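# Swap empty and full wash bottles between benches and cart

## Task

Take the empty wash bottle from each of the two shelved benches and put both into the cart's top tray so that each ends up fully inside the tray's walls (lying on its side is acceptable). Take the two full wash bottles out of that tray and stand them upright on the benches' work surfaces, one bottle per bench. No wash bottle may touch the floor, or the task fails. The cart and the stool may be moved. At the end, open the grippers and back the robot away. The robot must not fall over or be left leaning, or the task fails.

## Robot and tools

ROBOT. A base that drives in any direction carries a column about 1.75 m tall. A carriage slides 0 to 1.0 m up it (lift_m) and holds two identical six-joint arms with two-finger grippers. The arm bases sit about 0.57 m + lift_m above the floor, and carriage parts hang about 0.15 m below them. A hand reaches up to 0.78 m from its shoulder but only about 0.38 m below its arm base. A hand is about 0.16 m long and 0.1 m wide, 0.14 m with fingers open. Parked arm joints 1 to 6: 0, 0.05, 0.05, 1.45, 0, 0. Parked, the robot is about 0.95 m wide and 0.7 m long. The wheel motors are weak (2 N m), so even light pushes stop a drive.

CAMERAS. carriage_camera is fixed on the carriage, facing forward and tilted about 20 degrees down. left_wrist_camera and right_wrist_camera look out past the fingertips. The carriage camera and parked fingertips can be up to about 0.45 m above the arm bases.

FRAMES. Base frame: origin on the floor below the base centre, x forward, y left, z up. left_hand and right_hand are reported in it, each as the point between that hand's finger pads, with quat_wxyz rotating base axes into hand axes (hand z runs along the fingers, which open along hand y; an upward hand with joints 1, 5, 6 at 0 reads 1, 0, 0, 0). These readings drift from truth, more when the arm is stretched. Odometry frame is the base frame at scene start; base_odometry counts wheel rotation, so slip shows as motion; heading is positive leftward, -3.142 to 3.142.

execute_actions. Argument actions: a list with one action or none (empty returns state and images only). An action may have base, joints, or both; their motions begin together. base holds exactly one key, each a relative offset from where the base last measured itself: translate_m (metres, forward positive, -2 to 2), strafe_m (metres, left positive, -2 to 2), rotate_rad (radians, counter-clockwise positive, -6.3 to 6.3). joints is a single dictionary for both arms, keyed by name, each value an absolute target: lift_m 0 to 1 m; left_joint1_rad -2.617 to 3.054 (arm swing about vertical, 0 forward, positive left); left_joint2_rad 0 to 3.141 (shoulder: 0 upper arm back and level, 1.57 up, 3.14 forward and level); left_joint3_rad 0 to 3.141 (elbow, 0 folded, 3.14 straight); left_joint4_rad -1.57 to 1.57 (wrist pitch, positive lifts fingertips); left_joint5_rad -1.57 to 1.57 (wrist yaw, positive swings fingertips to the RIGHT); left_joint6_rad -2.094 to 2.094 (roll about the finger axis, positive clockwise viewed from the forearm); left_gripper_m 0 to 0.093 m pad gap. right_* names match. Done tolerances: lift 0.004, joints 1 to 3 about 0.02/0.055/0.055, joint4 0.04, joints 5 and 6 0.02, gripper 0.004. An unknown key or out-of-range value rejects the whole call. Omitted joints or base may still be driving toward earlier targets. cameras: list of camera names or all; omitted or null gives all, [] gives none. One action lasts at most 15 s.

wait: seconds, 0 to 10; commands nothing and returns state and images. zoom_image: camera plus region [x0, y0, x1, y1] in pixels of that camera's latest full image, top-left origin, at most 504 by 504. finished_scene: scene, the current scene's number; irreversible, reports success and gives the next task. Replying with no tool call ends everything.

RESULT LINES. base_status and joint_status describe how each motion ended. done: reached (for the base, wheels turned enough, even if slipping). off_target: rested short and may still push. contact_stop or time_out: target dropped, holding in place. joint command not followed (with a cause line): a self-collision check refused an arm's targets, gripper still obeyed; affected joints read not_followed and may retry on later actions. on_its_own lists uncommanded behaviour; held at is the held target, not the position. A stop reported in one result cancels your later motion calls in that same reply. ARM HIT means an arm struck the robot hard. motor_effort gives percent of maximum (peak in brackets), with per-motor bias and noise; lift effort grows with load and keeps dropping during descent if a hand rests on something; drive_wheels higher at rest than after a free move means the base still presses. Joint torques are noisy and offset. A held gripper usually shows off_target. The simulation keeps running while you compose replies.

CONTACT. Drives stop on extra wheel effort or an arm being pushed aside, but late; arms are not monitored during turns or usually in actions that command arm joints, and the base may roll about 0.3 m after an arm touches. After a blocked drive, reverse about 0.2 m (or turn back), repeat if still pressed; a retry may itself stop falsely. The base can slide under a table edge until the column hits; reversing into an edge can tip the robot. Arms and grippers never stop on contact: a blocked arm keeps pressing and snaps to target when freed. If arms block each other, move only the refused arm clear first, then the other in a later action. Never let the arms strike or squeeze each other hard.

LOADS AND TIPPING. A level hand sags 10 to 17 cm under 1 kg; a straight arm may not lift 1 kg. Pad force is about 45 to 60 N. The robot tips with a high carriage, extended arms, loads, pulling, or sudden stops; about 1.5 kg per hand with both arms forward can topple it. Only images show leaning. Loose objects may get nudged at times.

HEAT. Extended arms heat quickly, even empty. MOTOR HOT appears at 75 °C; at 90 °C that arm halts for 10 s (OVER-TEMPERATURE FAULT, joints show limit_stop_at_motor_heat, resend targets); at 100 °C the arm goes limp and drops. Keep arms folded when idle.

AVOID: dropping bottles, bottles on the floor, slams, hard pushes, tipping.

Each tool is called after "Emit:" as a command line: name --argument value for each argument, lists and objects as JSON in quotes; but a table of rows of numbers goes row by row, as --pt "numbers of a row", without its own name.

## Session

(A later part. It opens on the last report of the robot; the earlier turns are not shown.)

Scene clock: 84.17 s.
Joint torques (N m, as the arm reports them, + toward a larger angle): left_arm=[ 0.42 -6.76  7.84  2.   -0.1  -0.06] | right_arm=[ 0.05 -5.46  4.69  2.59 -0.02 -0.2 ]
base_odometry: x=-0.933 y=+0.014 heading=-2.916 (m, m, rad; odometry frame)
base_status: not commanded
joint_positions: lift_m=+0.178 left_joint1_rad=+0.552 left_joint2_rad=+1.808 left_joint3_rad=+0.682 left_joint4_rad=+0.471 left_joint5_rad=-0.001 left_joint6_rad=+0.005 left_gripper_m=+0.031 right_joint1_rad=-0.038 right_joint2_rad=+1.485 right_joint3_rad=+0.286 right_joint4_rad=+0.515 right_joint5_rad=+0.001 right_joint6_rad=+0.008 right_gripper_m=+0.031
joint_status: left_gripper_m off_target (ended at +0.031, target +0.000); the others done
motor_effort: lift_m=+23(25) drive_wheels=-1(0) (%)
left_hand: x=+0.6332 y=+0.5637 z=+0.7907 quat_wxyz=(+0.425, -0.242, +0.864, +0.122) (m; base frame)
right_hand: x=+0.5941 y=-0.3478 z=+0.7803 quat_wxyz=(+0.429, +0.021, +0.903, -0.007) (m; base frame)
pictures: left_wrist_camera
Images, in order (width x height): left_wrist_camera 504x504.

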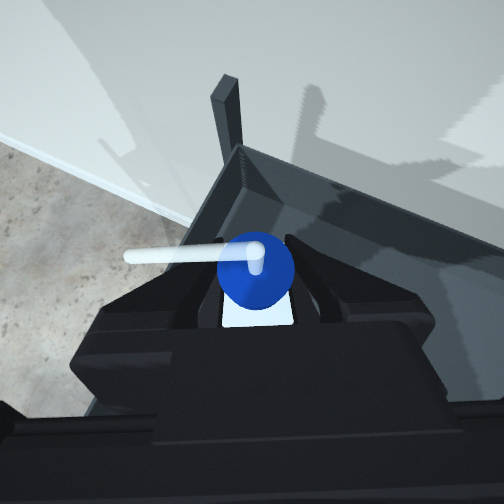

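Emit:
execute_actions --actions '[{"joints":{"lift_m":0.34,"left_joint4_rad":0.5}}]' --cameras '["carriage_camera"]'

Emit:
execute_actions --actions '[{"base":{"translate_m":-1.35},"joints":{"lift_m":0.48,"left_joint1_rad":0.0,"left_joint2_rad":1.48,"left_joint3_rad":0.3,"left_joint4_rad":0.56,"right_joint4_rad":0.58}}]' --cameras '["carriage_camera","left_wrist_camera"]'

Scene clock: 89.43 s.
Joint torques (N m, as the arm reports them, + toward a larger angle): left_arm=[ 0.56 -8.29  7.73  2.56 -0.11 -0.04] | right_arm=[ 0.08 -5.42  4.68  2.53 -0.02 -0.2 ]
base_odometry: x=-0.933 y=+0.014 heading=-2.916 (m, m, rad; odometry frame)
base_status: not commanded
joint_positions: lift_m=+0.340 left_joint1_rad=+0.552 left_joint2_rad=+1.830 left_joint3_rad=+0.682 left_joint4_rad=+0.462 left_joint5_rad=-0.001 left_joint6_rad=+0.005 left_gripper_m=+0.031 right_joint1_rad=-0.038 right_joint2_rad=+1.485 right_joint3_rad=+0.286 right_joint4_rad=+0.522 right_joint5_rad=+0.001 right_joint6_rad=+0.008 right_gripper_m=+0.031
joint_status: all done
motor_effort: lift_m=+23(28) drive_wheels=+0(0) (%)
left_hand: x=+0.6302 y=+0.5618 z=+0.9418 quat_wxyz=(+0.411, -0.244, +0.870, +0.118) (m; base frame)
right_hand: x=+0.5952 y=-0.3478 z=+0.9437 quat_wxyz=(+0.432, +0.021, +0.902, -0.007) (m; base frame)
pictures: carriage_camera
Images, in order (width x height): carriage_camera 504x504.

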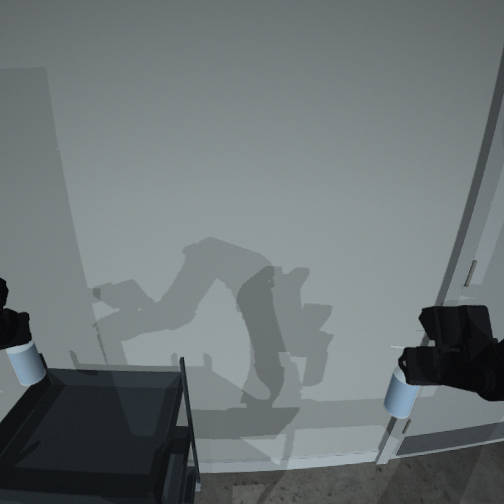

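Scene clock: 94.53 s.
Joint torques (N m, as the arm reports them, + toward a larger angle): left_arm=[ 0.44 -6.26  4.96  2.63 -0.19 -0.04] | right_arm=[ 0.07 -5.55  4.72  2.54 -0.03 -0.2 ]
base_odometry: x=+0.383 y=+0.316 heading=-2.916 (m, m, rad; odometry frame)
base_status: done
joint_positions: lift_m=+0.480 left_joint1_rad=+0.001 left_joint2_rad=+1.503 left_joint3_rad=+0.319 left_joint4_rad=+0.519 left_joint5_rad=+0.007 left_joint6_rad=+0.005 left_gripper_m=+0.031 right_joint1_rad=-0.038 right_joint2_rad=+1.486 right_joint3_rad=+0.286 right_joint4_rad=+0.544 right_joint5_rad=+0.001 right_joint6_rad=+0.008 right_gripper_m=+0.031
joint_status: left_joint4_rad off_target (ended at +0.519, target +0.560); the others done
motor_effort: lift_m=+23(28) drive_wheels=-2(24) (%)
left_hand: x=+0.6052 y=+0.3340 z=+1.0888 quat_wxyz=(+0.438, +0.003, +0.899, -0.002) (m; base frame)
right_hand: x=+0.5985 y=-0.3479 z=+1.0877 quat_wxyz=(+0.442, +0.021, +0.897, -0.007) (m; base frame)
pictures: carriage_camera, left_wrist_camera
Images, in order (width x height): carriage_camera 504x504, left_wrist_camera 504x504.

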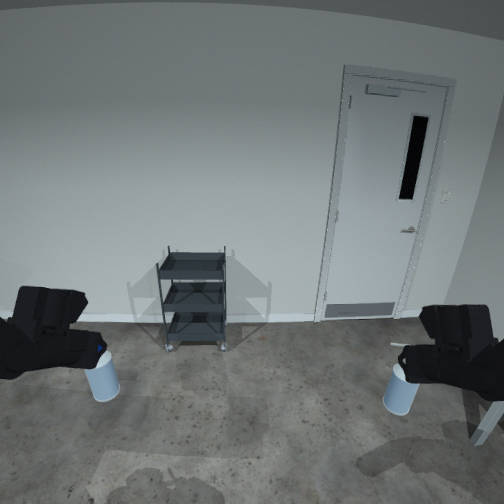

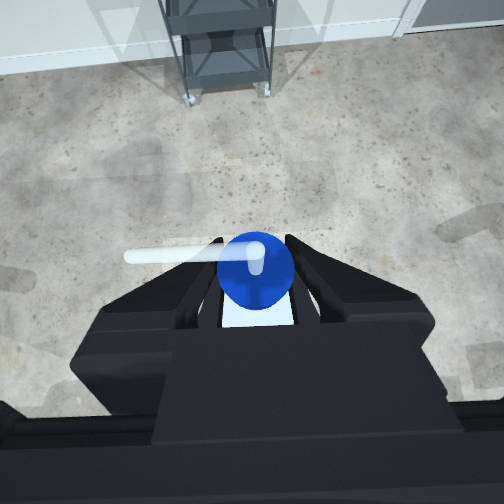

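Emit:
execute_actions --actions '[{"base":{"rotate_rad":1.571}}]' --cameras '[]'

Emit:
execute_actions --actions '[{"base":{"translate_m":1.1}}]' --cameras '["carriage_camera","left_wrist_camera"]'

Scene clock: 98.97 s.
Joint torques (N m, as the arm reports them, + toward a larger angle): left_arm=[ 0.36 -6.24  4.99  2.65 -0.08 -0.04] | right_arm=[ 0.02 -5.57  4.65  2.52 -0.02 -0.2 ]
base_odometry: x=+0.383 y=+0.316 heading=-1.346 (m, m, rad; odometry frame)
base_status: done
joint_positions: lift_m=+0.480 left_joint1_rad=+0.001 left_joint2_rad=+1.503 left_joint3_rad=+0.319 left_joint4_rad=+0.519 left_joint5_rad=-0.002 left_joint6_rad=+0.005 left_gripper_m=+0.031 right_joint1_rad=-0.038 right_joint2_rad=+1.486 right_joint3_rad=+0.286 right_joint4_rad=+0.544 right_joint5_rad=+0.001 right_joint6_rad=+0.008 right_gripper_m=+0.031
joint_status: not commanded
motor_effort: lift_m=+23(23) drive_wheels=+9(30) (%)
left_hand: x=+0.6052 y=+0.3355 z=+1.0888 quat_wxyz=(+0.438, +0.001, +0.899, +0.002) (m; base frame)
right_hand: x=+0.5984 y=-0.3479 z=+1.0876 quat_wxyz=(+0.441, +0.021, +0.897, -0.007) (m; base frame)
pictures: none
No camera images: the call's "cameras" was empty. Leave "cameras" out to get every camera's image.

Scene clock: 103.57 s.
Joint torques (N m, as the arm reports them, + toward a larger angle): left_arm=[ 0.45 -6.22  4.96  2.6  -0.11 -0.05] | right_arm=[ 0.06 -5.55  4.7   2.52 -0.03 -0.2 ]
base_odometry: x=+0.630 y=-0.756 heading=-1.345 (m, m, rad; odometry frame)
base_status: done
joint_positions: lift_m=+0.480 left_joint1_rad=+0.001 left_joint2_rad=+1.503 left_joint3_rad=+0.319 left_joint4_rad=+0.518 left_joint5_rad=-0.002 left_joint6_rad=+0.005 left_gripper_m=+0.031 right_joint1_rad=-0.038 right_joint2_rad=+1.486 right_joint3_rad=+0.286 right_joint4_rad=+0.544 right_joint5_rad=+0.001 right_joint6_rad=+0.008 right_gripper_m=+0.031
joint_status: not commanded
motor_effort: lift_m=+23(23) drive_wheels=-5(31) (%)
left_hand: x=+0.6049 y=+0.3355 z=+1.0885 quat_wxyz=(+0.437, +0.001, +0.899, +0.002) (m; base frame)
right_hand: x=+0.5984 y=-0.3479 z=+1.0876 quat_wxyz=(+0.441, +0.021, +0.897, -0.007) (m; base frame)
pictures: carriage_camera, left_wrist_camera
Images, in order (width x height): carriage_camera 504x504, left_wrist_camera 504x504.

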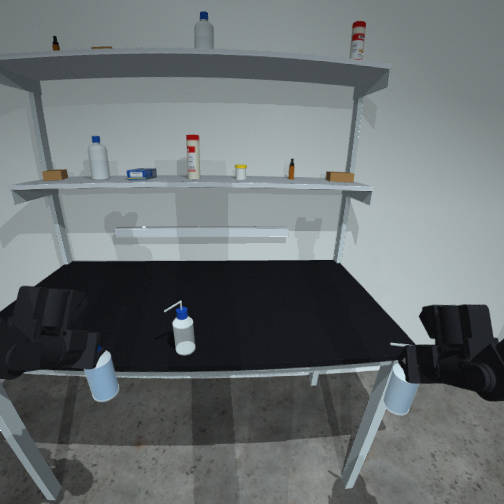

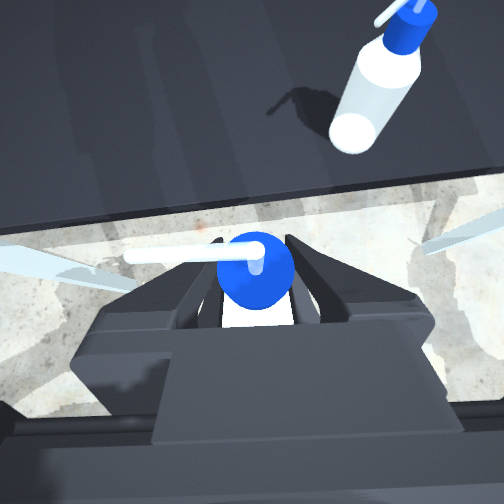

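Emit:
execute_actions --actions '[{"base":{"strafe_m":-0.28},"joints":{"lift_m":0.5,"left_joint1_rad":-0.25}}]' --cameras '[]'

Emit:
execute_actions --actions '[{"base":{"translate_m":0.22},"joints":{"left_joint2_rad":1.885,"left_joint3_rad":0.775,"left_joint4_rad":0.515}}]' --cameras '["carriage_camera","left_wrist_camera"]'

Scene clock: 111.37 s.
Joint torques (N m, as the arm reports them, + toward a larger angle): left_arm=[ 0.35 -6.2   5.    2.59 -0.13 -0.04] | right_arm=[ 0.04 -5.6   4.74  2.56 -0.02 -0.2 ]
base_odometry: x=+0.357 y=-0.819 heading=-1.344 (m, m, rad; odometry frame)
base_status: done
joint_positions: lift_m=+0.500 left_joint1_rad=-0.248 left_joint2_rad=+1.501 left_joint3_rad=+0.319 left_joint4_rad=+0.520 left_joint5_rad=+0.000 left_joint6_rad=+0.005 left_gripper_m=+0.031 right_joint1_rad=-0.038 right_joint2_rad=+1.487 right_joint3_rad=+0.286 right_joint4_rad=+0.542 right_joint5_rad=+0.000 right_joint6_rad=+0.008 right_gripper_m=+0.031
joint_status: all done
motor_effort: lift_m=+23(28) drive_wheels=-2(23) (%)
left_hand: x=+0.5948 y=+0.2504 z=+1.1093 quat_wxyz=(+0.435, +0.113, +0.892, -0.053) (m; base frame)
right_hand: x=+0.5981 y=-0.3476 z=+1.1071 quat_wxyz=(+0.440, +0.021, +0.898, -0.006) (m; base frame)
pictures: none
No camera images: the call's "cameras" was empty. Leave "cameras" out to get every camera's image.

Scene clock: 113.53 s.
Joint torques (N m, as the arm reports them, + toward a larger angle): left_arm=[ 0.35 -7.88  9.7   2.64 -0.13 -0.04] | right_arm=[ 0.06 -5.62  4.74  2.55 -0.01 -0.2 ]
base_odometry: x=+0.407 y=-1.034 heading=-1.345 (m, m, rad; odometry frame)
base_status: done
joint_positions: lift_m=+0.500 left_joint1_rad=-0.248 left_joint2_rad=+1.877 left_joint3_rad=+0.744 left_joint4_rad=+0.471 left_joint5_rad=+0.000 left_joint6_rad=+0.005 left_gripper_m=+0.031 right_joint1_rad=-0.038 right_joint2_rad=+1.487 right_joint3_rad=+0.286 right_joint4_rad=+0.541 right_joint5_rad=+0.000 right_joint6_rad=+0.008 right_gripper_m=+0.031
joint_status: left_joint4_rad off_target (ended at +0.471, target +0.515); the others done
motor_effort: lift_m=+23(23) drive_wheels=-5(24) (%)
left_hand: x=+0.6995 y=+0.2240 z=+1.1054 quat_wxyz=(+0.436, +0.113, +0.891, -0.053) (m; base frame)
right_hand: x=+0.5980 y=-0.3476 z=+1.1070 quat_wxyz=(+0.440, +0.021, +0.898, -0.006) (m; base frame)
pictures: carriage_camera, left_wrist_camera
Images, in order (width x height): carriage_camera 504x504, left_wrist_camera 504x504.

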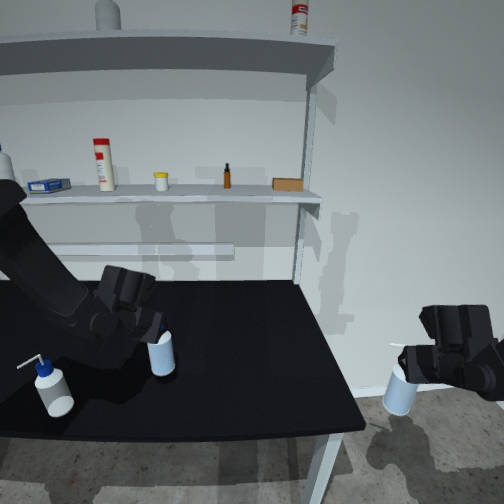

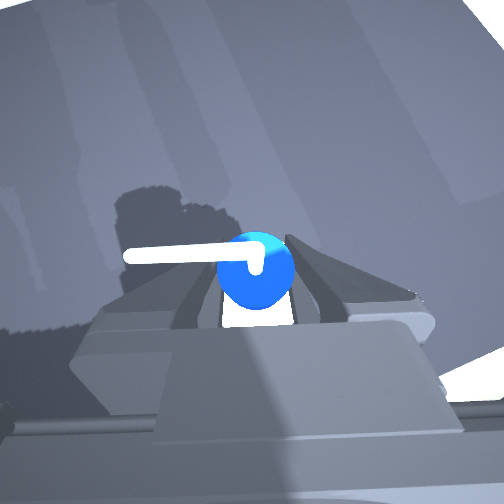

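Emit:
execute_actions --actions '[{"joints":{"lift_m":0.455}}]' --cameras '["carriage_camera"]'

Emit:
zoom_image --camera "carriage_camera" --region '[0, 300, 220, 450]'

Scene clock: 115.57 s.
Joint torques (N m, as the arm reports them, + toward a larger angle): left_arm=[ 0.34 -8.87  9.53  2.72 -0.12 -0.04] | right_arm=[ 0.06 -5.55  4.75  2.62 -0.02 -0.2 ]
base_odometry: x=+0.407 y=-1.034 heading=-1.345 (m, m, rad; odometry frame)
base_status: not commanded
joint_positions: lift_m=+0.455 left_joint1_rad=-0.248 left_joint2_rad=+1.890 left_joint3_rad=+0.744 left_joint4_rad=+0.462 left_joint5_rad=+0.000 left_joint6_rad=+0.005 left_gripper_m=+0.031 right_joint1_rad=-0.038 right_joint2_rad=+1.487 right_joint3_rad=+0.286 right_joint4_rad=+0.533 right_joint5_rad=+0.000 right_joint6_rad=+0.008 right_gripper_m=+0.031
joint_status: all done
motor_effort: lift_m=+24(24) drive_wheels=-3(6) (%)
left_hand: x=+0.6969 y=+0.2246 z=+1.0531 quat_wxyz=(+0.426, +0.114, +0.896, -0.052) (m; base frame)
right_hand: x=+0.5968 y=-0.3475 z=+1.0603 quat_wxyz=(+0.436, +0.021, +0.900, -0.006) (m; base frame)
pictures: carriage_camera
Images, in order (width x height): carriage_camera 504x504.

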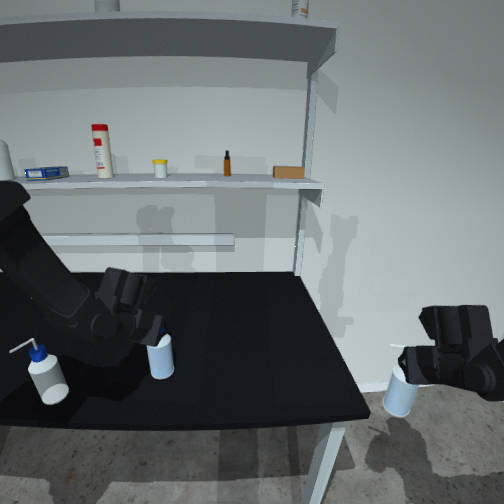

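Region (0, 300, 220, 450) of carriage_camera's 504x504 image, scaled by 2.291, with more detail than that image has; it fills the top 344 rows of this view, and the rest is white.

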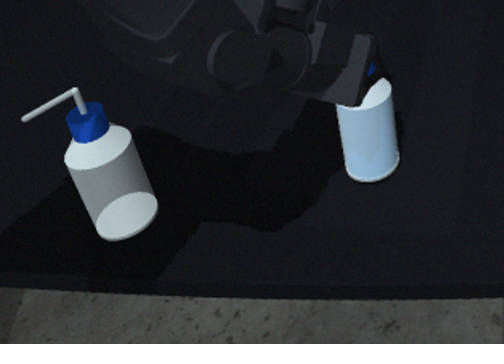

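Emit:
execute_actions --actions '[{"joints":{"lift_m":0.43,"left_joint4_rad":0.54}}]' --cameras '[]'

Scene clock: 116.93 s.
Joint torques (N m, as the arm reports them, + toward a larger angle): left_arm=[ 0.37 -9.01  9.08  2.35 -0.15 -0.05] | right_arm=[ 0.02 -5.72  4.58  2.62 -0.02 -0.2 ]
base_odometry: x=+0.407 y=-1.034 heading=-1.345 (m, m, rad; odometry frame)
base_status: not commanded
joint_positions: lift_m=+0.430 left_joint1_rad=-0.248 left_joint2_rad=+1.890 left_joint3_rad=+0.750 left_joint4_rad=+0.531 left_joint5_rad=+0.001 left_joint6_rad=+0.005 left_gripper_m=+0.031 right_joint1_rad=-0.038 right_joint2_rad=+1.488 right_joint3_rad=+0.286 right_joint4_rad=+0.531 right_joint5_rad=-0.001 right_joint6_rad=+0.008 right_gripper_m=+0.031
joint_status: all done
motor_effort: lift_m=+22(23) drive_wheels=-3(3) (%)
left_hand: x=+0.7089 y=+0.2215 z=+1.0439 quat_wxyz=(+0.459, +0.112, +0.879, -0.056) (m; base frame)
right_hand: x=+0.5964 y=-0.3475 z=+1.0347 quat_wxyz=(+0.435, +0.021, +0.900, -0.006) (m; base frame)
pictures: none
No camera images: the call's "cameras" was empty. Leave "cameras" out to get every camera's image.

Emit:
execute_actions --actions '[{"joints":{"lift_m":0.436,"left_joint4_rad":0.5}}]' --cameras '[]'

Scene clock: 118.33 s.
Joint torques (N m, as the arm reports them, + toward a larger angle): left_arm=[ 0.37 -8.91  9.08  2.17 -0.1  -0.04] | right_arm=[ 0.07 -5.69  4.66  2.59 -0.01 -0.2 ]
base_odometry: x=+0.407 y=-1.034 heading=-1.345 (m, m, rad; odometry frame)
base_status: not commanded
joint_positions: lift_m=+0.436 left_joint1_rad=-0.248 left_joint2_rad=+1.890 left_joint3_rad=+0.750 left_joint4_rad=+0.501 left_joint5_rad=+0.000 left_joint6_rad=+0.005 left_gripper_m=+0.031 right_joint1_rad=-0.038 right_joint2_rad=+1.488 right_joint3_rad=+0.286 right_joint4_rad=+0.537 right_joint5_rad=-0.001 right_joint6_rad=+0.008 right_gripper_m=+0.031
joint_status: all done
motor_effort: lift_m=+23(27) drive_wheels=+5(3) (%)
left_hand: x=+0.7048 y=+0.2226 z=+1.0440 quat_wxyz=(+0.446, +0.113, +0.886, -0.054) (m; base frame)
right_hand: x=+0.5973 y=-0.3475 z=+1.0418 quat_wxyz=(+0.438, +0.021, +0.899, -0.006) (m; base frame)
pictures: none
No camera images: the call's "cameras" was empty. Leave "cameras" out to get every camera's image.

The bottle is resting on the bench, so I'm releasing it.

Emit:
execute_actions --actions '[{"joints":{"left_gripper_m":0.075}}]' --cameras '[]'

Emit:
execute_actions --actions '[{"joints":{"left_joint2_rad":1.5,"left_joint3_rad":0.3,"left_joint4_rad":0.51}}]' --cameras '["carriage_camera","left_wrist_camera"]'

Scene clock: 119.90 s.
Joint torques (N m, as the arm reports them, + toward a larger angle): left_arm=[ 0.36 -8.94  9.02  2.2  -0.13 -0.04] | right_arm=[ 0.08 -5.68  4.79  2.59 -0.01 -0.2 ]
base_odometry: x=+0.407 y=-1.034 heading=-1.345 (m, m, rad; odometry frame)
base_status: not commanded
joint_positions: lift_m=+0.436 left_joint1_rad=-0.248 left_joint2_rad=+1.890 left_joint3_rad=+0.750 left_joint4_rad=+0.502 left_joint5_rad=+0.000 left_joint6_rad=+0.005 left_gripper_m=+0.075 right_joint1_rad=-0.038 right_joint2_rad=+1.488 right_joint3_rad=+0.286 right_joint4_rad=+0.537 right_joint5_rad=-0.001 right_joint6_rad=+0.008 right_gripper_m=+0.031
joint_status: all done
motor_effort: lift_m=+23(23) drive_wheels=+3(3) (%)
left_hand: x=+0.7049 y=+0.2226 z=+1.0441 quat_wxyz=(+0.447, +0.113, +0.886, -0.055) (m; base frame)
right_hand: x=+0.5973 y=-0.3475 z=+1.0418 quat_wxyz=(+0.438, +0.021, +0.899, -0.006) (m; base frame)
pictures: none
No camera images: the call's "cameras" was empty. Leave "cameras" out to get every camera's image.

Scene clock: 120.97 s.
Joint torques (N m, as the arm reports them, + toward a larger angle): left_arm=[ 0.34 -5.91  4.66  2.15 -0.12 -0.04] | right_arm=[ 0.07 -5.74  4.71  2.58 -0.01 -0.2 ]
base_odometry: x=+0.407 y=-1.034 heading=-1.345 (m, m, rad; odometry frame)
base_status: not commanded
joint_positions: lift_m=+0.436 left_joint1_rad=-0.248 left_joint2_rad=+1.516 left_joint3_rad=+0.322 left_joint4_rad=+0.514 left_joint5_rad=+0.000 left_joint6_rad=+0.005 left_gripper_m=+0.075 right_joint1_rad=-0.038 right_joint2_rad=+1.488 right_joint3_rad=+0.286 right_joint4_rad=+0.537 right_joint5_rad=-0.001 right_joint6_rad=+0.008 right_gripper_m=+0.031
joint_status: all done
motor_effort: lift_m=+23(23) drive_wheels=+4(4) (%)
left_hand: x=+0.5937 y=+0.2507 z=+1.0404 quat_wxyz=(+0.427, +0.114, +0.895, -0.052) (m; base frame)
right_hand: x=+0.5973 y=-0.3475 z=+1.0418 quat_wxyz=(+0.438, +0.021, +0.899, -0.006) (m; base frame)
pictures: carriage_camera, left_wrist_camera
Images, in order (width x height): carriage_camera 504x504, left_wrist_camera 504x504.

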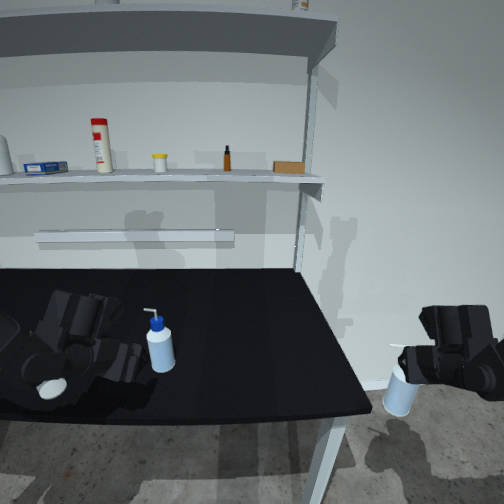

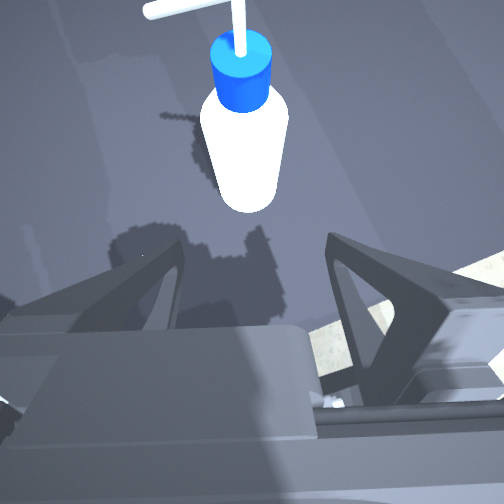

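Emit:
execute_actions --actions '[{"joints":{"left_joint1_rad":0.337,"left_joint2_rad":1.372,"left_joint3_rad":0.212,"left_joint4_rad":0.473}}]' --cameras '["left_wrist_camera"]'

Scene clock: 128.13 s.
Joint torques (N m, as the arm reports them, + toward a larger angle): left_arm=[ 0.89 -4.65  4.88  2.05 -0.13 -0.04] | right_arm=[ 0.07 -5.75  4.71  2.59 -0.01 -0.2 ]
base_odometry: x=+0.407 y=-1.034 heading=-1.345 (m, m, rad; odometry frame)
base_status: not commanded
joint_positions: lift_m=+0.436 left_joint1_rad=+0.334 left_joint2_rad=+1.386 left_joint3_rad=+0.235 left_joint4_rad=+0.485 left_joint5_rad=+0.000 left_joint6_rad=+0.005 left_gripper_m=+0.075 right_joint1_rad=-0.038 right_joint2_rad=+1.488 right_joint3_rad=+0.286 right_joint4_rad=+0.537 right_joint5_rad=-0.001 right_joint6_rad=+0.008 right_gripper_m=+0.031
joint_status: all done
motor_effort: lift_m=+23(23) drive_wheels=+4(4) (%)
left_hand: x=+0.5635 y=+0.4394 z=+1.0456 quat_wxyz=(+0.431, -0.147, +0.887, +0.074) (m; base frame)
right_hand: x=+0.5973 y=-0.3475 z=+1.0418 quat_wxyz=(+0.438, +0.021, +0.899, -0.006) (m; base frame)
pictures: left_wrist_camera
Images, in order (width x height): left_wrist_camera 504x504.

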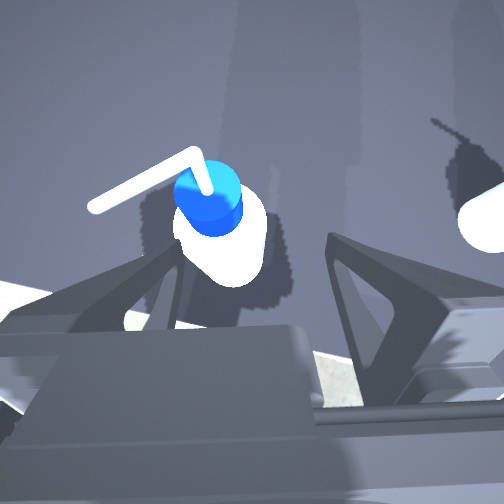

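Emit:
execute_actions --actions '[{"joints":{"left_joint1_rad":0.4,"left_gripper_m":0.085,"lift_m":0.432}}]' --cameras '[]'

Emit:
execute_actions --actions '[{"joints":{"left_joint2_rad":1.572,"left_joint3_rad":0.39,"left_joint4_rad":0.51}}]' --cameras '["left_wrist_camera"]'

Scene clock: 130.17 s.
Joint torques (N m, as the arm reports them, + toward a larger angle): left_arm=[ 0.76 -4.61  4.76  2.14 -0.12 -0.04] | right_arm=[ 0.05 -5.68  4.71  2.61 -0.01 -0.2 ]
base_odometry: x=+0.407 y=-1.034 heading=-1.345 (m, m, rad; odometry frame)
base_status: not commanded
joint_positions: lift_m=+0.432 left_joint1_rad=+0.397 left_joint2_rad=+1.386 left_joint3_rad=+0.235 left_joint4_rad=+0.480 left_joint5_rad=+0.000 left_joint6_rad=+0.005 left_gripper_m=+0.085 right_joint1_rad=-0.038 right_joint2_rad=+1.488 right_joint3_rad=+0.286 right_joint4_rad=+0.534 right_joint5_rad=-0.001 right_joint6_rad=+0.008 right_gripper_m=+0.031
joint_status: all done
motor_effort: lift_m=+23(22) drive_wheels=+4(3) (%)
left_hand: x=+0.5556 y=+0.4581 z=+1.0407 quat_wxyz=(+0.426, -0.175, +0.883, +0.087) (m; base frame)
right_hand: x=+0.5969 y=-0.3475 z=+1.0373 quat_wxyz=(+0.436, +0.021, +0.899, -0.006) (m; base frame)
pictures: none
No camera images: the call's "cameras" was empty. Leave "cameras" out to get every camera's image.

Scene clock: 130.97 s.
Joint torques (N m, as the arm reports them, + toward a larger angle): left_arm=[ 0.84 -3.57  8.16  2.15 -0.12 -0.05] | right_arm=[ 0.07 -5.67  4.71  2.61 -0.01 -0.2 ]
base_odometry: x=+0.407 y=-1.034 heading=-1.345 (m, m, rad; odometry frame)
base_status: not commanded
joint_positions: lift_m=+0.432 left_joint1_rad=+0.397 left_joint2_rad=+1.552 left_joint3_rad=+0.372 left_joint4_rad=+0.514 left_joint5_rad=+0.000 left_joint6_rad=+0.005 left_gripper_m=+0.085 right_joint1_rad=-0.038 right_joint2_rad=+1.488 right_joint3_rad=+0.286 right_joint4_rad=+0.534 right_joint5_rad=-0.001 right_joint6_rad=+0.008 right_gripper_m=+0.031
joint_status: all done
motor_effort: lift_m=+23(23) drive_wheels=-1(3) (%)
left_hand: x=+0.5910 y=+0.4729 z=+1.0418 quat_wxyz=(+0.428, -0.175, +0.882, +0.087) (m; base frame)
right_hand: x=+0.5969 y=-0.3475 z=+1.0373 quat_wxyz=(+0.436, +0.021, +0.899, -0.006) (m; base frame)
pictures: left_wrist_camera
Images, in order (width x height): left_wrist_camera 504x504.

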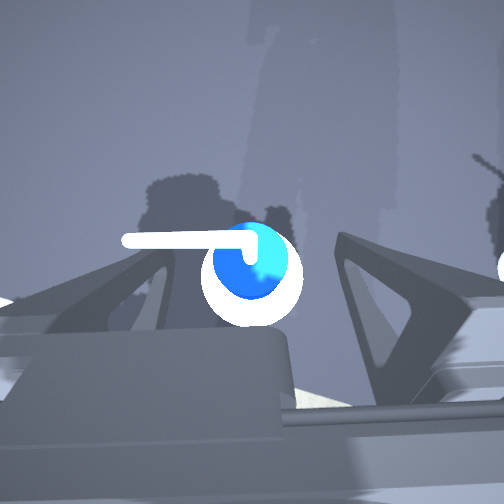

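Emit:
execute_actions --actions '[{"joints":{"left_gripper_m":0.0,"lift_m":0.429}}]' --cameras '["left_wrist_camera"]'

Scene clock: 132.27 s.
Joint torques (N m, as the arm reports them, + toward a larger angle): left_arm=[ 0.65 -3.7   7.61  2.07 -0.1  -0.04] | right_arm=[ 0.07 -5.64  4.8   2.62 -0.02 -0.2 ]
base_odometry: x=+0.407 y=-1.034 heading=-1.345 (m, m, rad; odometry frame)
base_status: not commanded
joint_positions: lift_m=+0.429 left_joint1_rad=+0.398 left_joint2_rad=+1.552 left_joint3_rad=+0.379 left_joint4_rad=+0.521 left_joint5_rad=-0.005 left_joint6_rad=+0.005 left_gripper_m=+0.031 right_joint1_rad=-0.038 right_joint2_rad=+1.488 right_joint3_rad=+0.286 right_joint4_rad=+0.534 right_joint5_rad=-0.001 right_joint6_rad=+0.008 right_gripper_m=+0.031
joint_status: left_gripper_m off_target (ended at +0.031, target +0.000); the others done
motor_effort: lift_m=+22(22) drive_wheels=+4(5) (%)
left_hand: x=+0.5938 y=+0.4755 z=+1.0426 quat_wxyz=(+0.434, -0.176, +0.879, +0.091) (m; base frame)
right_hand: x=+0.5968 y=-0.3475 z=+1.0343 quat_wxyz=(+0.436, +0.021, +0.900, -0.006) (m; base frame)
pictures: left_wrist_camera
Images, in order (width x height): left_wrist_camera 504x504.

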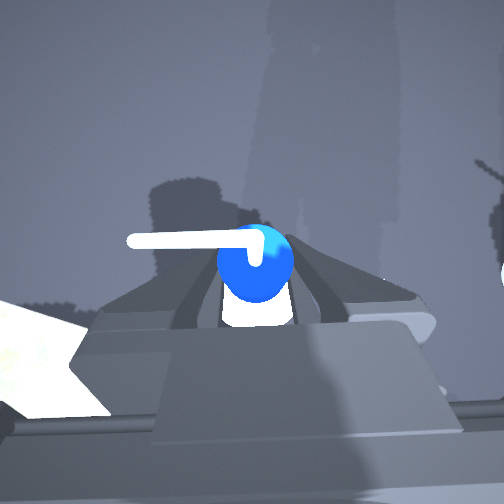

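Emit:
execute_actions --actions '[{"joints":{"lift_m":0.49}}]' --cameras '[]'

Emit:
execute_actions --actions '[{"base":{"translate_m":-1.2},"joints":{"left_joint1_rad":0.45}}]' --cameras '["carriage_camera"]'

Emit:
execute_actions --actions '[{"base":{"rotate_rad":-3.1416},"joints":{"left_joint1_rad":0.0,"left_joint2_rad":1.48,"left_joint3_rad":0.29,"left_joint4_rad":0.53}}]'

Scene clock: 134.60 s.
Joint torques (N m, as the arm reports them, + toward a larger angle): left_arm=[ 0.72 -4.05  7.63  2.13 -0.08 -0.04] | right_arm=[ 0.07 -5.71  4.73  2.54 -0.01 -0.2 ]
base_odometry: x=+0.407 y=-1.034 heading=-1.345 (m, m, rad; odometry frame)
base_status: not commanded
joint_positions: lift_m=+0.490 left_joint1_rad=+0.398 left_joint2_rad=+1.557 left_joint3_rad=+0.379 left_joint4_rad=+0.515 left_joint5_rad=-0.005 left_joint6_rad=+0.005 left_gripper_m=+0.031 right_joint1_rad=-0.038 right_joint2_rad=+1.488 right_joint3_rad=+0.286 right_joint4_rad=+0.542 right_joint5_rad=-0.001 right_joint6_rad=+0.008 right_gripper_m=+0.031
joint_status: all done
motor_effort: lift_m=+22(29) drive_wheels=+3(4) (%)
left_hand: x=+0.5925 y=+0.4748 z=+1.1005 quat_wxyz=(+0.429, -0.177, +0.881, +0.090) (m; base frame)
right_hand: x=+0.5980 y=-0.3475 z=+1.0967 quat_wxyz=(+0.440, +0.021, +0.898, -0.006) (m; base frame)
pictures: none
No camera images: the call's "cameras" was empty. Leave "cameras" out to get every camera's image.

Scene clock: 139.40 s.
Joint torques (N m, as the arm reports them, + toward a larger angle): left_arm=[ 0.8  -4.11  7.62  2.15 -0.13 -0.04] | right_arm=[ 0.06 -5.69  4.76  2.56  0.   -0.18]
base_odometry: x=+0.139 y=+0.136 heading=-1.346 (m, m, rad; odometry frame)
base_status: done
joint_positions: lift_m=+0.490 left_joint1_rad=+0.448 left_joint2_rad=+1.557 left_joint3_rad=+0.379 left_joint4_rad=+0.514 left_joint5_rad=-0.001 left_joint6_rad=+0.005 left_gripper_m=+0.031 right_joint1_rad=-0.038 right_joint2_rad=+1.488 right_joint3_rad=+0.286 right_joint4_rad=+0.541 right_joint5_rad=-0.001 right_joint6_rad=+0.007 right_gripper_m=+0.031
joint_status: all done
motor_effort: lift_m=+22(22) drive_wheels=-5(37) (%)
left_hand: x=+0.5853 y=+0.4905 z=+1.1004 quat_wxyz=(+0.427, -0.198, +0.877, +0.099) (m; base frame)
right_hand: x=+0.5979 y=-0.3475 z=+1.0967 quat_wxyz=(+0.439, +0.020, +0.898, -0.006) (m; base frame)
pictures: carriage_camera
Images, in order (width x height): carriage_camera 504x504.

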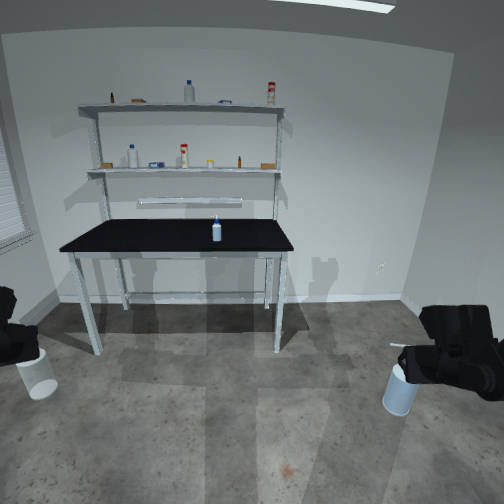

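Scene clock: 143.67 s.
Joint torques (N m, as the arm reports them, + toward a larger angle): left_arm=[ 0.16 -5.54  4.52  2.19 -0.1  -0.04] | right_arm=[-0.02 -5.7   4.71  2.53 -0.06 -0.19]
base_odometry: x=+0.139 y=+0.136 heading=+1.797 (m, m, rad; odometry frame)
base_status: done
joint_positions: lift_m=+0.490 left_joint1_rad=+0.006 left_joint2_rad=+1.493 left_joint3_rad=+0.315 left_joint4_rad=+0.532 left_joint5_rad=-0.003 left_joint6_rad=+0.005 left_gripper_m=+0.031 right_joint1_rad=-0.038 right_joint2_rad=+1.488 right_joint3_rad=+0.286 right_joint4_rad=+0.544 right_joint5_rad=+0.004 right_joint6_rad=+0.007 right_gripper_m=+0.031
joint_status: all done
motor_effort: lift_m=+22(22) drive_wheels=+9(35) (%)
left_hand: x=+0.6066 y=+0.3372 z=+1.1032 quat_wxyz=(+0.446, -0.001, +0.895, +0.004) (m; base frame)
right_hand: x=+0.5983 y=-0.3483 z=+1.0972 quat_wxyz=(+0.441, +0.021, +0.897, -0.009) (m; base frame)
pictures: carriage_camera, left_wrist_camera, right_wrist_camera
Images, in order (width x height): carriage_camera 504x504, left_wrist_camera 504x504, right_wrist_camera 504x504.

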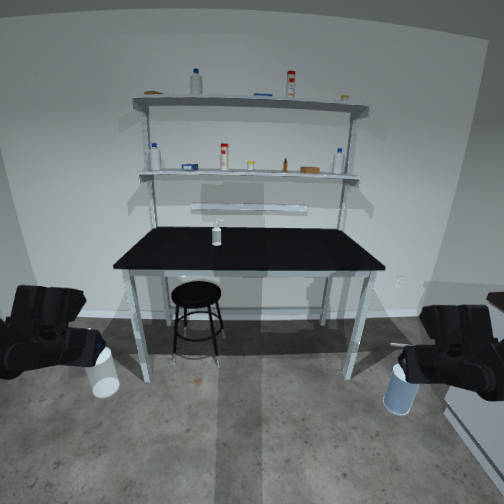

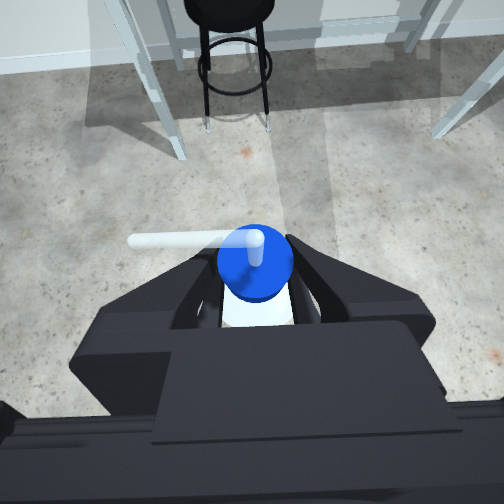

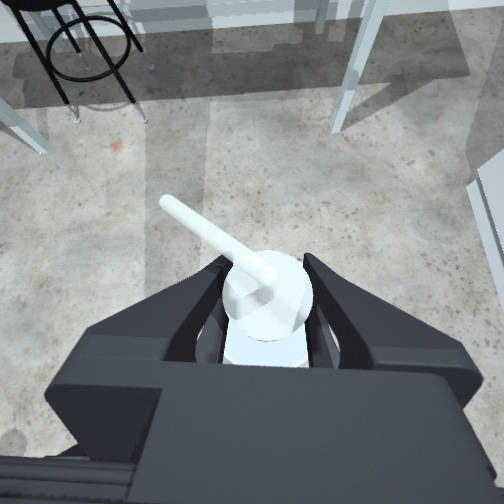

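Emit:
execute_actions --actions '[{"base":{"strafe_m":0.5}}]' --cameras '[]'

Emit:
execute_actions --actions '[{"base":{"translate_m":0.8},"joints":{"right_joint1_rad":-0.3}}]' --cameras '["carriage_camera","right_wrist_camera"]'

Scene clock: 149.13 s.
Joint torques (N m, as the arm reports them, + toward a larger angle): left_arm=[ 0.09 -5.54  4.6   2.2  -0.1  -0.04] | right_arm=[ 0.07 -5.69  4.71  2.54 -0.04 -0.19]
base_odometry: x=-0.349 y=+0.025 heading=+1.796 (m, m, rad; odometry frame)
base_status: done
joint_positions: lift_m=+0.490 left_joint1_rad=+0.006 left_joint2_rad=+1.493 left_joint3_rad=+0.315 left_joint4_rad=+0.532 left_joint5_rad=-0.003 left_joint6_rad=+0.005 left_gripper_m=+0.031 right_joint1_rad=-0.038 right_joint2_rad=+1.488 right_joint3_rad=+0.286 right_joint4_rad=+0.544 right_joint5_rad=+0.002 right_joint6_rad=+0.007 right_gripper_m=+0.031
joint_status: not commanded
motor_effort: lift_m=+22(22) drive_wheels=-6(30) (%)
left_hand: x=+0.6066 y=+0.3372 z=+1.1032 quat_wxyz=(+0.446, -0.001, +0.895, +0.004) (m; base frame)
right_hand: x=+0.5983 y=-0.3480 z=+1.0972 quat_wxyz=(+0.441, +0.021, +0.897, -0.008) (m; base frame)
pictures: none
No camera images: the call's "cameras" was empty. Leave "cameras" out to get every camera's image.

Scene clock: 153.10 s.
Joint torques (N m, as the arm reports them, + toward a larger angle): left_arm=[ 0.14 -5.51  4.53  2.22 -0.1  -0.04] | right_arm=[-0.57 -5.7   4.72  2.56 -0.04 -0.19]
base_odometry: x=-0.528 y=+0.804 heading=+1.797 (m, m, rad; odometry frame)
base_status: done
joint_positions: lift_m=+0.490 left_joint1_rad=+0.005 left_joint2_rad=+1.493 left_joint3_rad=+0.315 left_joint4_rad=+0.531 left_joint5_rad=-0.002 left_joint6_rad=+0.005 left_gripper_m=+0.031 right_joint1_rad=-0.296 right_joint2_rad=+1.488 right_joint3_rad=+0.286 right_joint4_rad=+0.543 right_joint5_rad=+0.003 right_joint6_rad=+0.007 right_gripper_m=+0.031
joint_status: all done
motor_effort: lift_m=+22(22) drive_wheels=-6(26) (%)
left_hand: x=+0.6065 y=+0.3369 z=+1.1031 quat_wxyz=(+0.446, -0.001, +0.895, +0.003) (m; base frame)
right_hand: x=+0.5836 y=-0.4336 z=+1.0970 quat_wxyz=(+0.436, +0.136, +0.887, -0.065) (m; base frame)
pictures: carriage_camera, right_wrist_camera
Images, in order (width x height): carriage_camera 504x504, right_wrist_camera 504x504.

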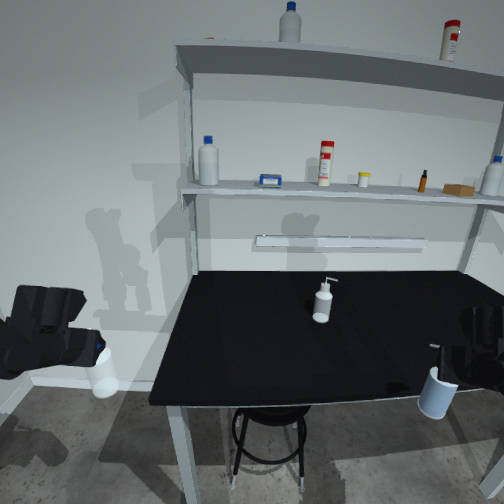

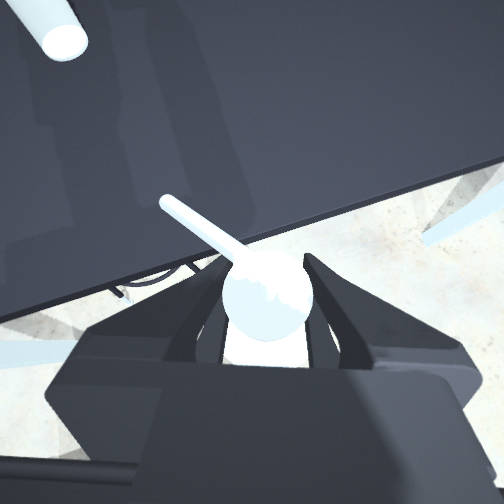

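Emit:
execute_actions --actions '[{"base":{"translate_m":0.22},"joints":{"right_joint1_rad":-0.55,"right_joint2_rad":1.772,"right_joint3_rad":0.605,"right_joint4_rad":0.565}}]' --cameras '["carriage_camera"]'

Scene clock: 160.83 s.
Joint torques (N m, as the arm reports them, + toward a larger angle): left_arm=[ 0.17 -5.47  4.43  2.19 -0.1  -0.04] | right_arm=[-0.11 -8.15  6.12  2.61 -0.04 -0.19]
base_odometry: x=-0.578 y=+1.019 heading=+1.797 (m, m, rad; odometry frame)
base_status: done
joint_positions: lift_m=+0.490 left_joint1_rad=+0.005 left_joint2_rad=+1.493 left_joint3_rad=+0.315 left_joint4_rad=+0.531 left_joint5_rad=-0.002 left_joint6_rad=+0.005 left_gripper_m=+0.031 right_joint1_rad=-0.551 right_joint2_rad=+1.765 right_joint3_rad=+0.587 right_joint4_rad=+0.522 right_joint5_rad=+0.003 right_joint6_rad=+0.007 right_gripper_m=+0.031
joint_status: right_joint4_rad off_target (ended at +0.522, target +0.565); the others done
motor_effort: lift_m=+22(22) drive_wheels=-5(28) (%)
left_hand: x=+0.6065 y=+0.3369 z=+1.1031 quat_wxyz=(+0.446, -0.001, +0.895, +0.003) (m; base frame)
right_hand: x=+0.6148 y=-0.5525 z=+1.0970 quat_wxyz=(+0.425, +0.248, +0.862, -0.120) (m; base frame)
pictures: carriage_camera
Images, in order (width x height): carriage_camera 504x504.

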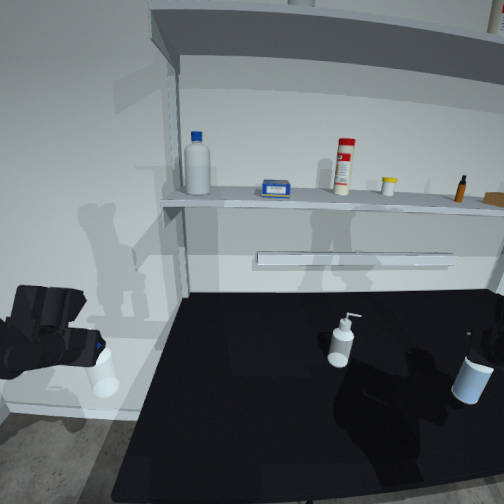

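Emit:
execute_actions --actions '[{"joints":{"lift_m":0.444}}]' --cameras '[]'

Scene clock: 162.27 s.
Joint torques (N m, as the arm reports them, + toward a larger angle): left_arm=[ 0.15 -5.55  4.48  2.25 -0.1  -0.03] | right_arm=[-0.18 -8.97  6.12  2.57 -0.04 -0.19]
base_odometry: x=-0.578 y=+1.019 heading=+1.797 (m, m, rad; odometry frame)
base_status: not commanded
joint_positions: lift_m=+0.444 left_joint1_rad=+0.005 left_joint2_rad=+1.493 left_joint3_rad=+0.315 left_joint4_rad=+0.526 left_joint5_rad=-0.002 left_joint6_rad=+0.005 left_gripper_m=+0.031 right_joint1_rad=-0.551 right_joint2_rad=+1.775 right_joint3_rad=+0.587 right_joint4_rad=+0.524 right_joint5_rad=+0.003 right_joint6_rad=+0.007 right_gripper_m=+0.031
joint_status: all done
motor_effort: lift_m=+23(22) drive_wheels=-2(3) (%)
left_hand: x=+0.6057 y=+0.3369 z=+1.0560 quat_wxyz=(+0.444, -0.001, +0.896, +0.003) (m; base frame)
right_hand: x=+0.6143 y=-0.5521 z=+1.0473 quat_wxyz=(+0.421, +0.248, +0.864, -0.119) (m; base frame)
pictures: none
No camera images: the call's "cameras" was empty. Leave "cameras" out to get every camera's image.

Emit:
execute_actions --actions '[{"joints":{"lift_m":0.436,"right_joint4_rad":0.55}}]' --cameras '[]'

Scene clock: 163.20 s.
Joint torques (N m, as the arm reports them, + toward a larger angle): left_arm=[ 0.13 -5.52  4.54  2.25 -0.11 -0.04] | right_arm=[-0.08 -8.66  5.83  2.26 -0.04 -0.19]
base_odometry: x=-0.578 y=+1.019 heading=+1.797 (m, m, rad; odometry frame)
base_status: not commanded
joint_positions: lift_m=+0.436 left_joint1_rad=+0.005 left_joint2_rad=+1.493 left_joint3_rad=+0.315 left_joint4_rad=+0.525 left_joint5_rad=-0.002 left_joint6_rad=+0.005 left_gripper_m=+0.031 right_joint1_rad=-0.551 right_joint2_rad=+1.771 right_joint3_rad=+0.592 right_joint4_rad=+0.542 right_joint5_rad=+0.002 right_joint6_rad=+0.007 right_gripper_m=+0.031
joint_status: all done
motor_effort: lift_m=+21(22) drive_wheels=-2(4) (%)
left_hand: x=+0.6056 y=+0.3369 z=+1.0480 quat_wxyz=(+0.443, -0.001, +0.896, +0.003) (m; base frame)
right_hand: x=+0.6185 y=-0.5546 z=+1.0464 quat_wxyz=(+0.433, +0.246, +0.858, -0.122) (m; base frame)
pictures: none
No camera images: the call's "cameras" was empty. Leave "cameras" out to get every camera's image.

Emit:
execute_actions --actions '[{"joints":{"right_gripper_m":0.075}}]' --cameras '[]'

Emit:
execute_actions --actions '[{"joints":{"right_joint2_rad":1.47,"right_joint3_rad":0.275,"right_joint4_rad":0.51}}]' --cameras '[]'

Emit:
execute_actions --actions '[{"joints":{"right_joint1_rad":0.125}}]' --cameras '["carriage_camera","right_wrist_camera"]'

Scene clock: 165.17 s.
Joint torques (N m, as the arm reports them, + toward a larger angle): left_arm=[ 0.16 -5.55  4.53  2.25 -0.1  -0.04] | right_arm=[-0.1  -8.66  5.87  2.22 -0.04 -0.18]
base_odometry: x=-0.578 y=+1.019 heading=+1.797 (m, m, rad; odometry frame)
base_status: not commanded
joint_positions: lift_m=+0.436 left_joint1_rad=+0.005 left_joint2_rad=+1.493 left_joint3_rad=+0.315 left_joint4_rad=+0.525 left_joint5_rad=-0.002 left_joint6_rad=+0.005 left_gripper_m=+0.031 right_joint1_rad=-0.551 right_joint2_rad=+1.771 right_joint3_rad=+0.592 right_joint4_rad=+0.545 right_joint5_rad=+0.002 right_joint6_rad=+0.007 right_gripper_m=+0.075
joint_status: all done
motor_effort: lift_m=+21(21) drive_wheels=-2(3) (%)
left_hand: x=+0.6056 y=+0.3369 z=+1.0480 quat_wxyz=(+0.443, -0.001, +0.896, +0.003) (m; base frame)
right_hand: x=+0.6189 y=-0.5548 z=+1.0470 quat_wxyz=(+0.435, +0.246, +0.858, -0.122) (m; base frame)
pictures: none
No camera images: the call's "cameras" was empty. Leave "cameras" out to get every camera's image.

Scene clock: 166.10 s.
Joint torques (N m, as the arm reports them, + toward a larger angle): left_arm=[ 0.16 -5.47  4.5   2.26 -0.1  -0.04] | right_arm=[-0.12 -6.38  4.01  2.02 -0.04 -0.18]
base_odometry: x=-0.578 y=+1.019 heading=+1.797 (m, m, rad; odometry frame)
base_status: not commanded
joint_positions: lift_m=+0.436 left_joint1_rad=+0.005 left_joint2_rad=+1.493 left_joint3_rad=+0.315 left_joint4_rad=+0.525 left_joint5_rad=-0.002 left_joint6_rad=+0.005 left_gripper_m=+0.031 right_joint1_rad=-0.551 right_joint2_rad=+1.482 right_joint3_rad=+0.287 right_joint4_rad=+0.522 right_joint5_rad=+0.002 right_joint6_rad=+0.007 right_gripper_m=+0.075
joint_status: all done
motor_effort: lift_m=+21(21) drive_wheels=-2(2) (%)
left_hand: x=+0.6056 y=+0.3369 z=+1.0480 quat_wxyz=(+0.443, -0.001, +0.896, +0.003) (m; base frame)
right_hand: x=+0.5465 y=-0.5103 z=+1.0413 quat_wxyz=(+0.418, +0.248, +0.866, -0.118) (m; base frame)
pictures: none
No camera images: the call's "cameras" was empty. Leave "cameras" out to get every camera's image.

Scene clock: 167.33 s.
Joint torques (N m, as the arm reports them, + toward a larger angle): left_arm=[ 0.11 -5.5   4.54  2.26 -0.11 -0.03] | right_arm=[ 0.32 -6.38  3.99  2.03 -0.04 -0.18]
base_odometry: x=-0.578 y=+1.019 heading=+1.797 (m, m, rad; odometry frame)
base_status: not commanded
joint_positions: lift_m=+0.436 left_joint1_rad=+0.005 left_joint2_rad=+1.493 left_joint3_rad=+0.315 left_joint4_rad=+0.525 left_joint5_rad=-0.002 left_joint6_rad=+0.005 left_gripper_m=+0.031 right_joint1_rad=+0.118 right_joint2_rad=+1.482 right_joint3_rad=+0.287 right_joint4_rad=+0.522 right_joint5_rad=+0.002 right_joint6_rad=+0.007 right_gripper_m=+0.075
joint_status: all done
motor_effort: lift_m=+21(21) drive_wheels=-2(3) (%)
left_hand: x=+0.6056 y=+0.3369 z=+1.0480 quat_wxyz=(+0.443, -0.001, +0.896, +0.003) (m; base frame)
right_hand: x=+0.5939 y=-0.2955 z=+1.0413 quat_wxyz=(+0.433, -0.050, +0.900, +0.026) (m; base frame)
pictures: carriage_camera, right_wrist_camera
Images, in order (width x height): carriage_camera 504x504, right_wrist_camera 504x504.

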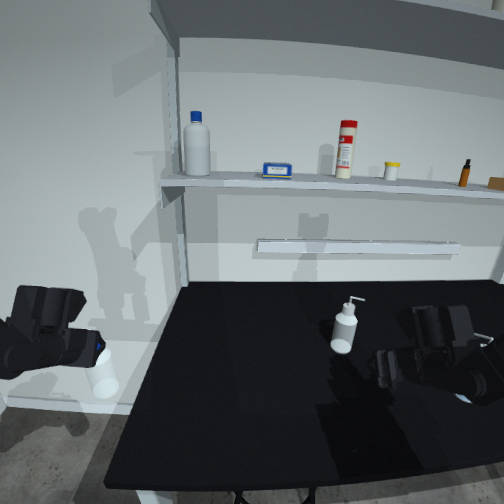

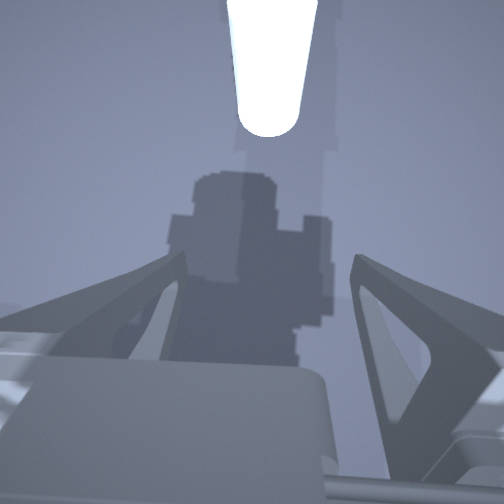

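Emit:
execute_actions --actions '[{"joints":{"right_joint2_rad":1.895,"right_joint3_rad":0.77,"right_joint4_rad":0.468}}]' --cameras '["right_wrist_camera"]'

Scene clock: 169.27 s.
Joint torques (N m, as the arm reports them, + toward a larger angle): left_arm=[ 0.14 -5.62  4.52  2.26 -0.1  -0.04] | right_arm=[ 0.31 -8.98  5.76  2.08 -0.04 -0.18]
base_odometry: x=-0.578 y=+1.019 heading=+1.797 (m, m, rad; odometry frame)
base_status: not commanded
joint_positions: lift_m=+0.436 left_joint1_rad=+0.005 left_joint2_rad=+1.493 left_joint3_rad=+0.315 left_joint4_rad=+0.525 left_joint5_rad=-0.002 left_joint6_rad=+0.005 left_gripper_m=+0.031 right_joint1_rad=+0.118 right_joint2_rad=+1.879 right_joint3_rad=+0.763 right_joint4_rad=+0.479 right_joint5_rad=+0.002 right_joint6_rad=+0.007 right_gripper_m=+0.075
joint_status: all done
motor_effort: lift_m=+21(21) drive_wheels=-2(2) (%)
left_hand: x=+0.6056 y=+0.3369 z=+1.0480 quat_wxyz=(+0.443, -0.001, +0.896, +0.003) (m; base frame)
right_hand: x=+0.7175 y=-0.2808 z=+1.0488 quat_wxyz=(+0.449, -0.049, +0.892, +0.027) (m; base frame)
pictures: right_wrist_camera
Images, in order (width x height): right_wrist_camera 504x504.

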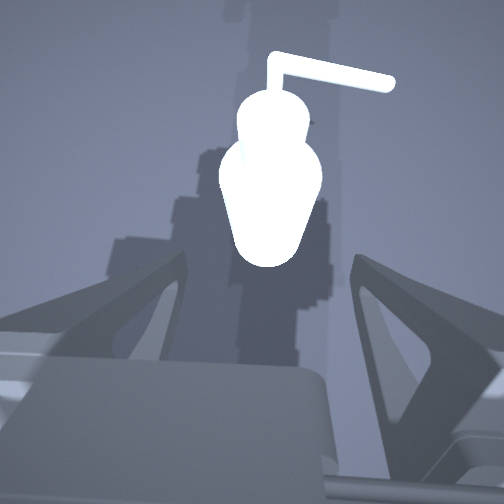

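Emit:
execute_actions --actions '[{"joints":{"right_joint2_rad":2.095,"right_joint3_rad":1.106,"right_joint4_rad":0.33}}]' --cameras '["right_wrist_camera"]'

Scene clock: 172.27 s.
Joint torques (N m, as the arm reports them, + toward a larger angle): left_arm=[ 0.14 -5.49  4.63  2.24 -0.09 -0.04] | right_arm=[  0.33 -12.84   5.82   2.02  -0.03  -0.18]
base_odometry: x=-0.578 y=+1.019 heading=+1.797 (m, m, rad; odometry frame)
base_status: not commanded
joint_positions: lift_m=+0.436 left_joint1_rad=+0.005 left_joint2_rad=+1.493 left_joint3_rad=+0.315 left_joint4_rad=+0.525 left_joint5_rad=-0.002 left_joint6_rad=+0.005 left_gripper_m=+0.031 right_joint1_rad=+0.118 right_joint2_rad=+2.092 right_joint3_rad=+1.104 right_joint4_rad=+0.344 right_joint5_rad=+0.002 right_joint6_rad=+0.007 right_gripper_m=+0.075
joint_status: all done
motor_effort: lift_m=+21(21) drive_wheels=-1(1) (%)
left_hand: x=+0.6056 y=+0.3369 z=+1.0480 quat_wxyz=(+0.443, -0.001, +0.896, +0.003) (m; base frame)
right_hand: x=+0.7910 y=-0.2720 z=+1.0476 quat_wxyz=(+0.447, -0.050, +0.893, +0.027) (m; base frame)
pictures: right_wrist_camera
Images, in order (width x height): right_wrist_camera 504x504.

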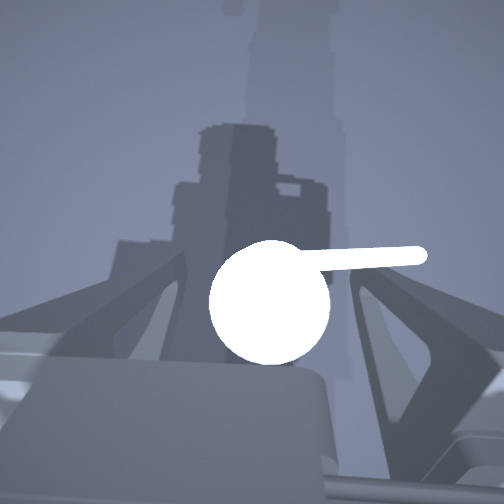

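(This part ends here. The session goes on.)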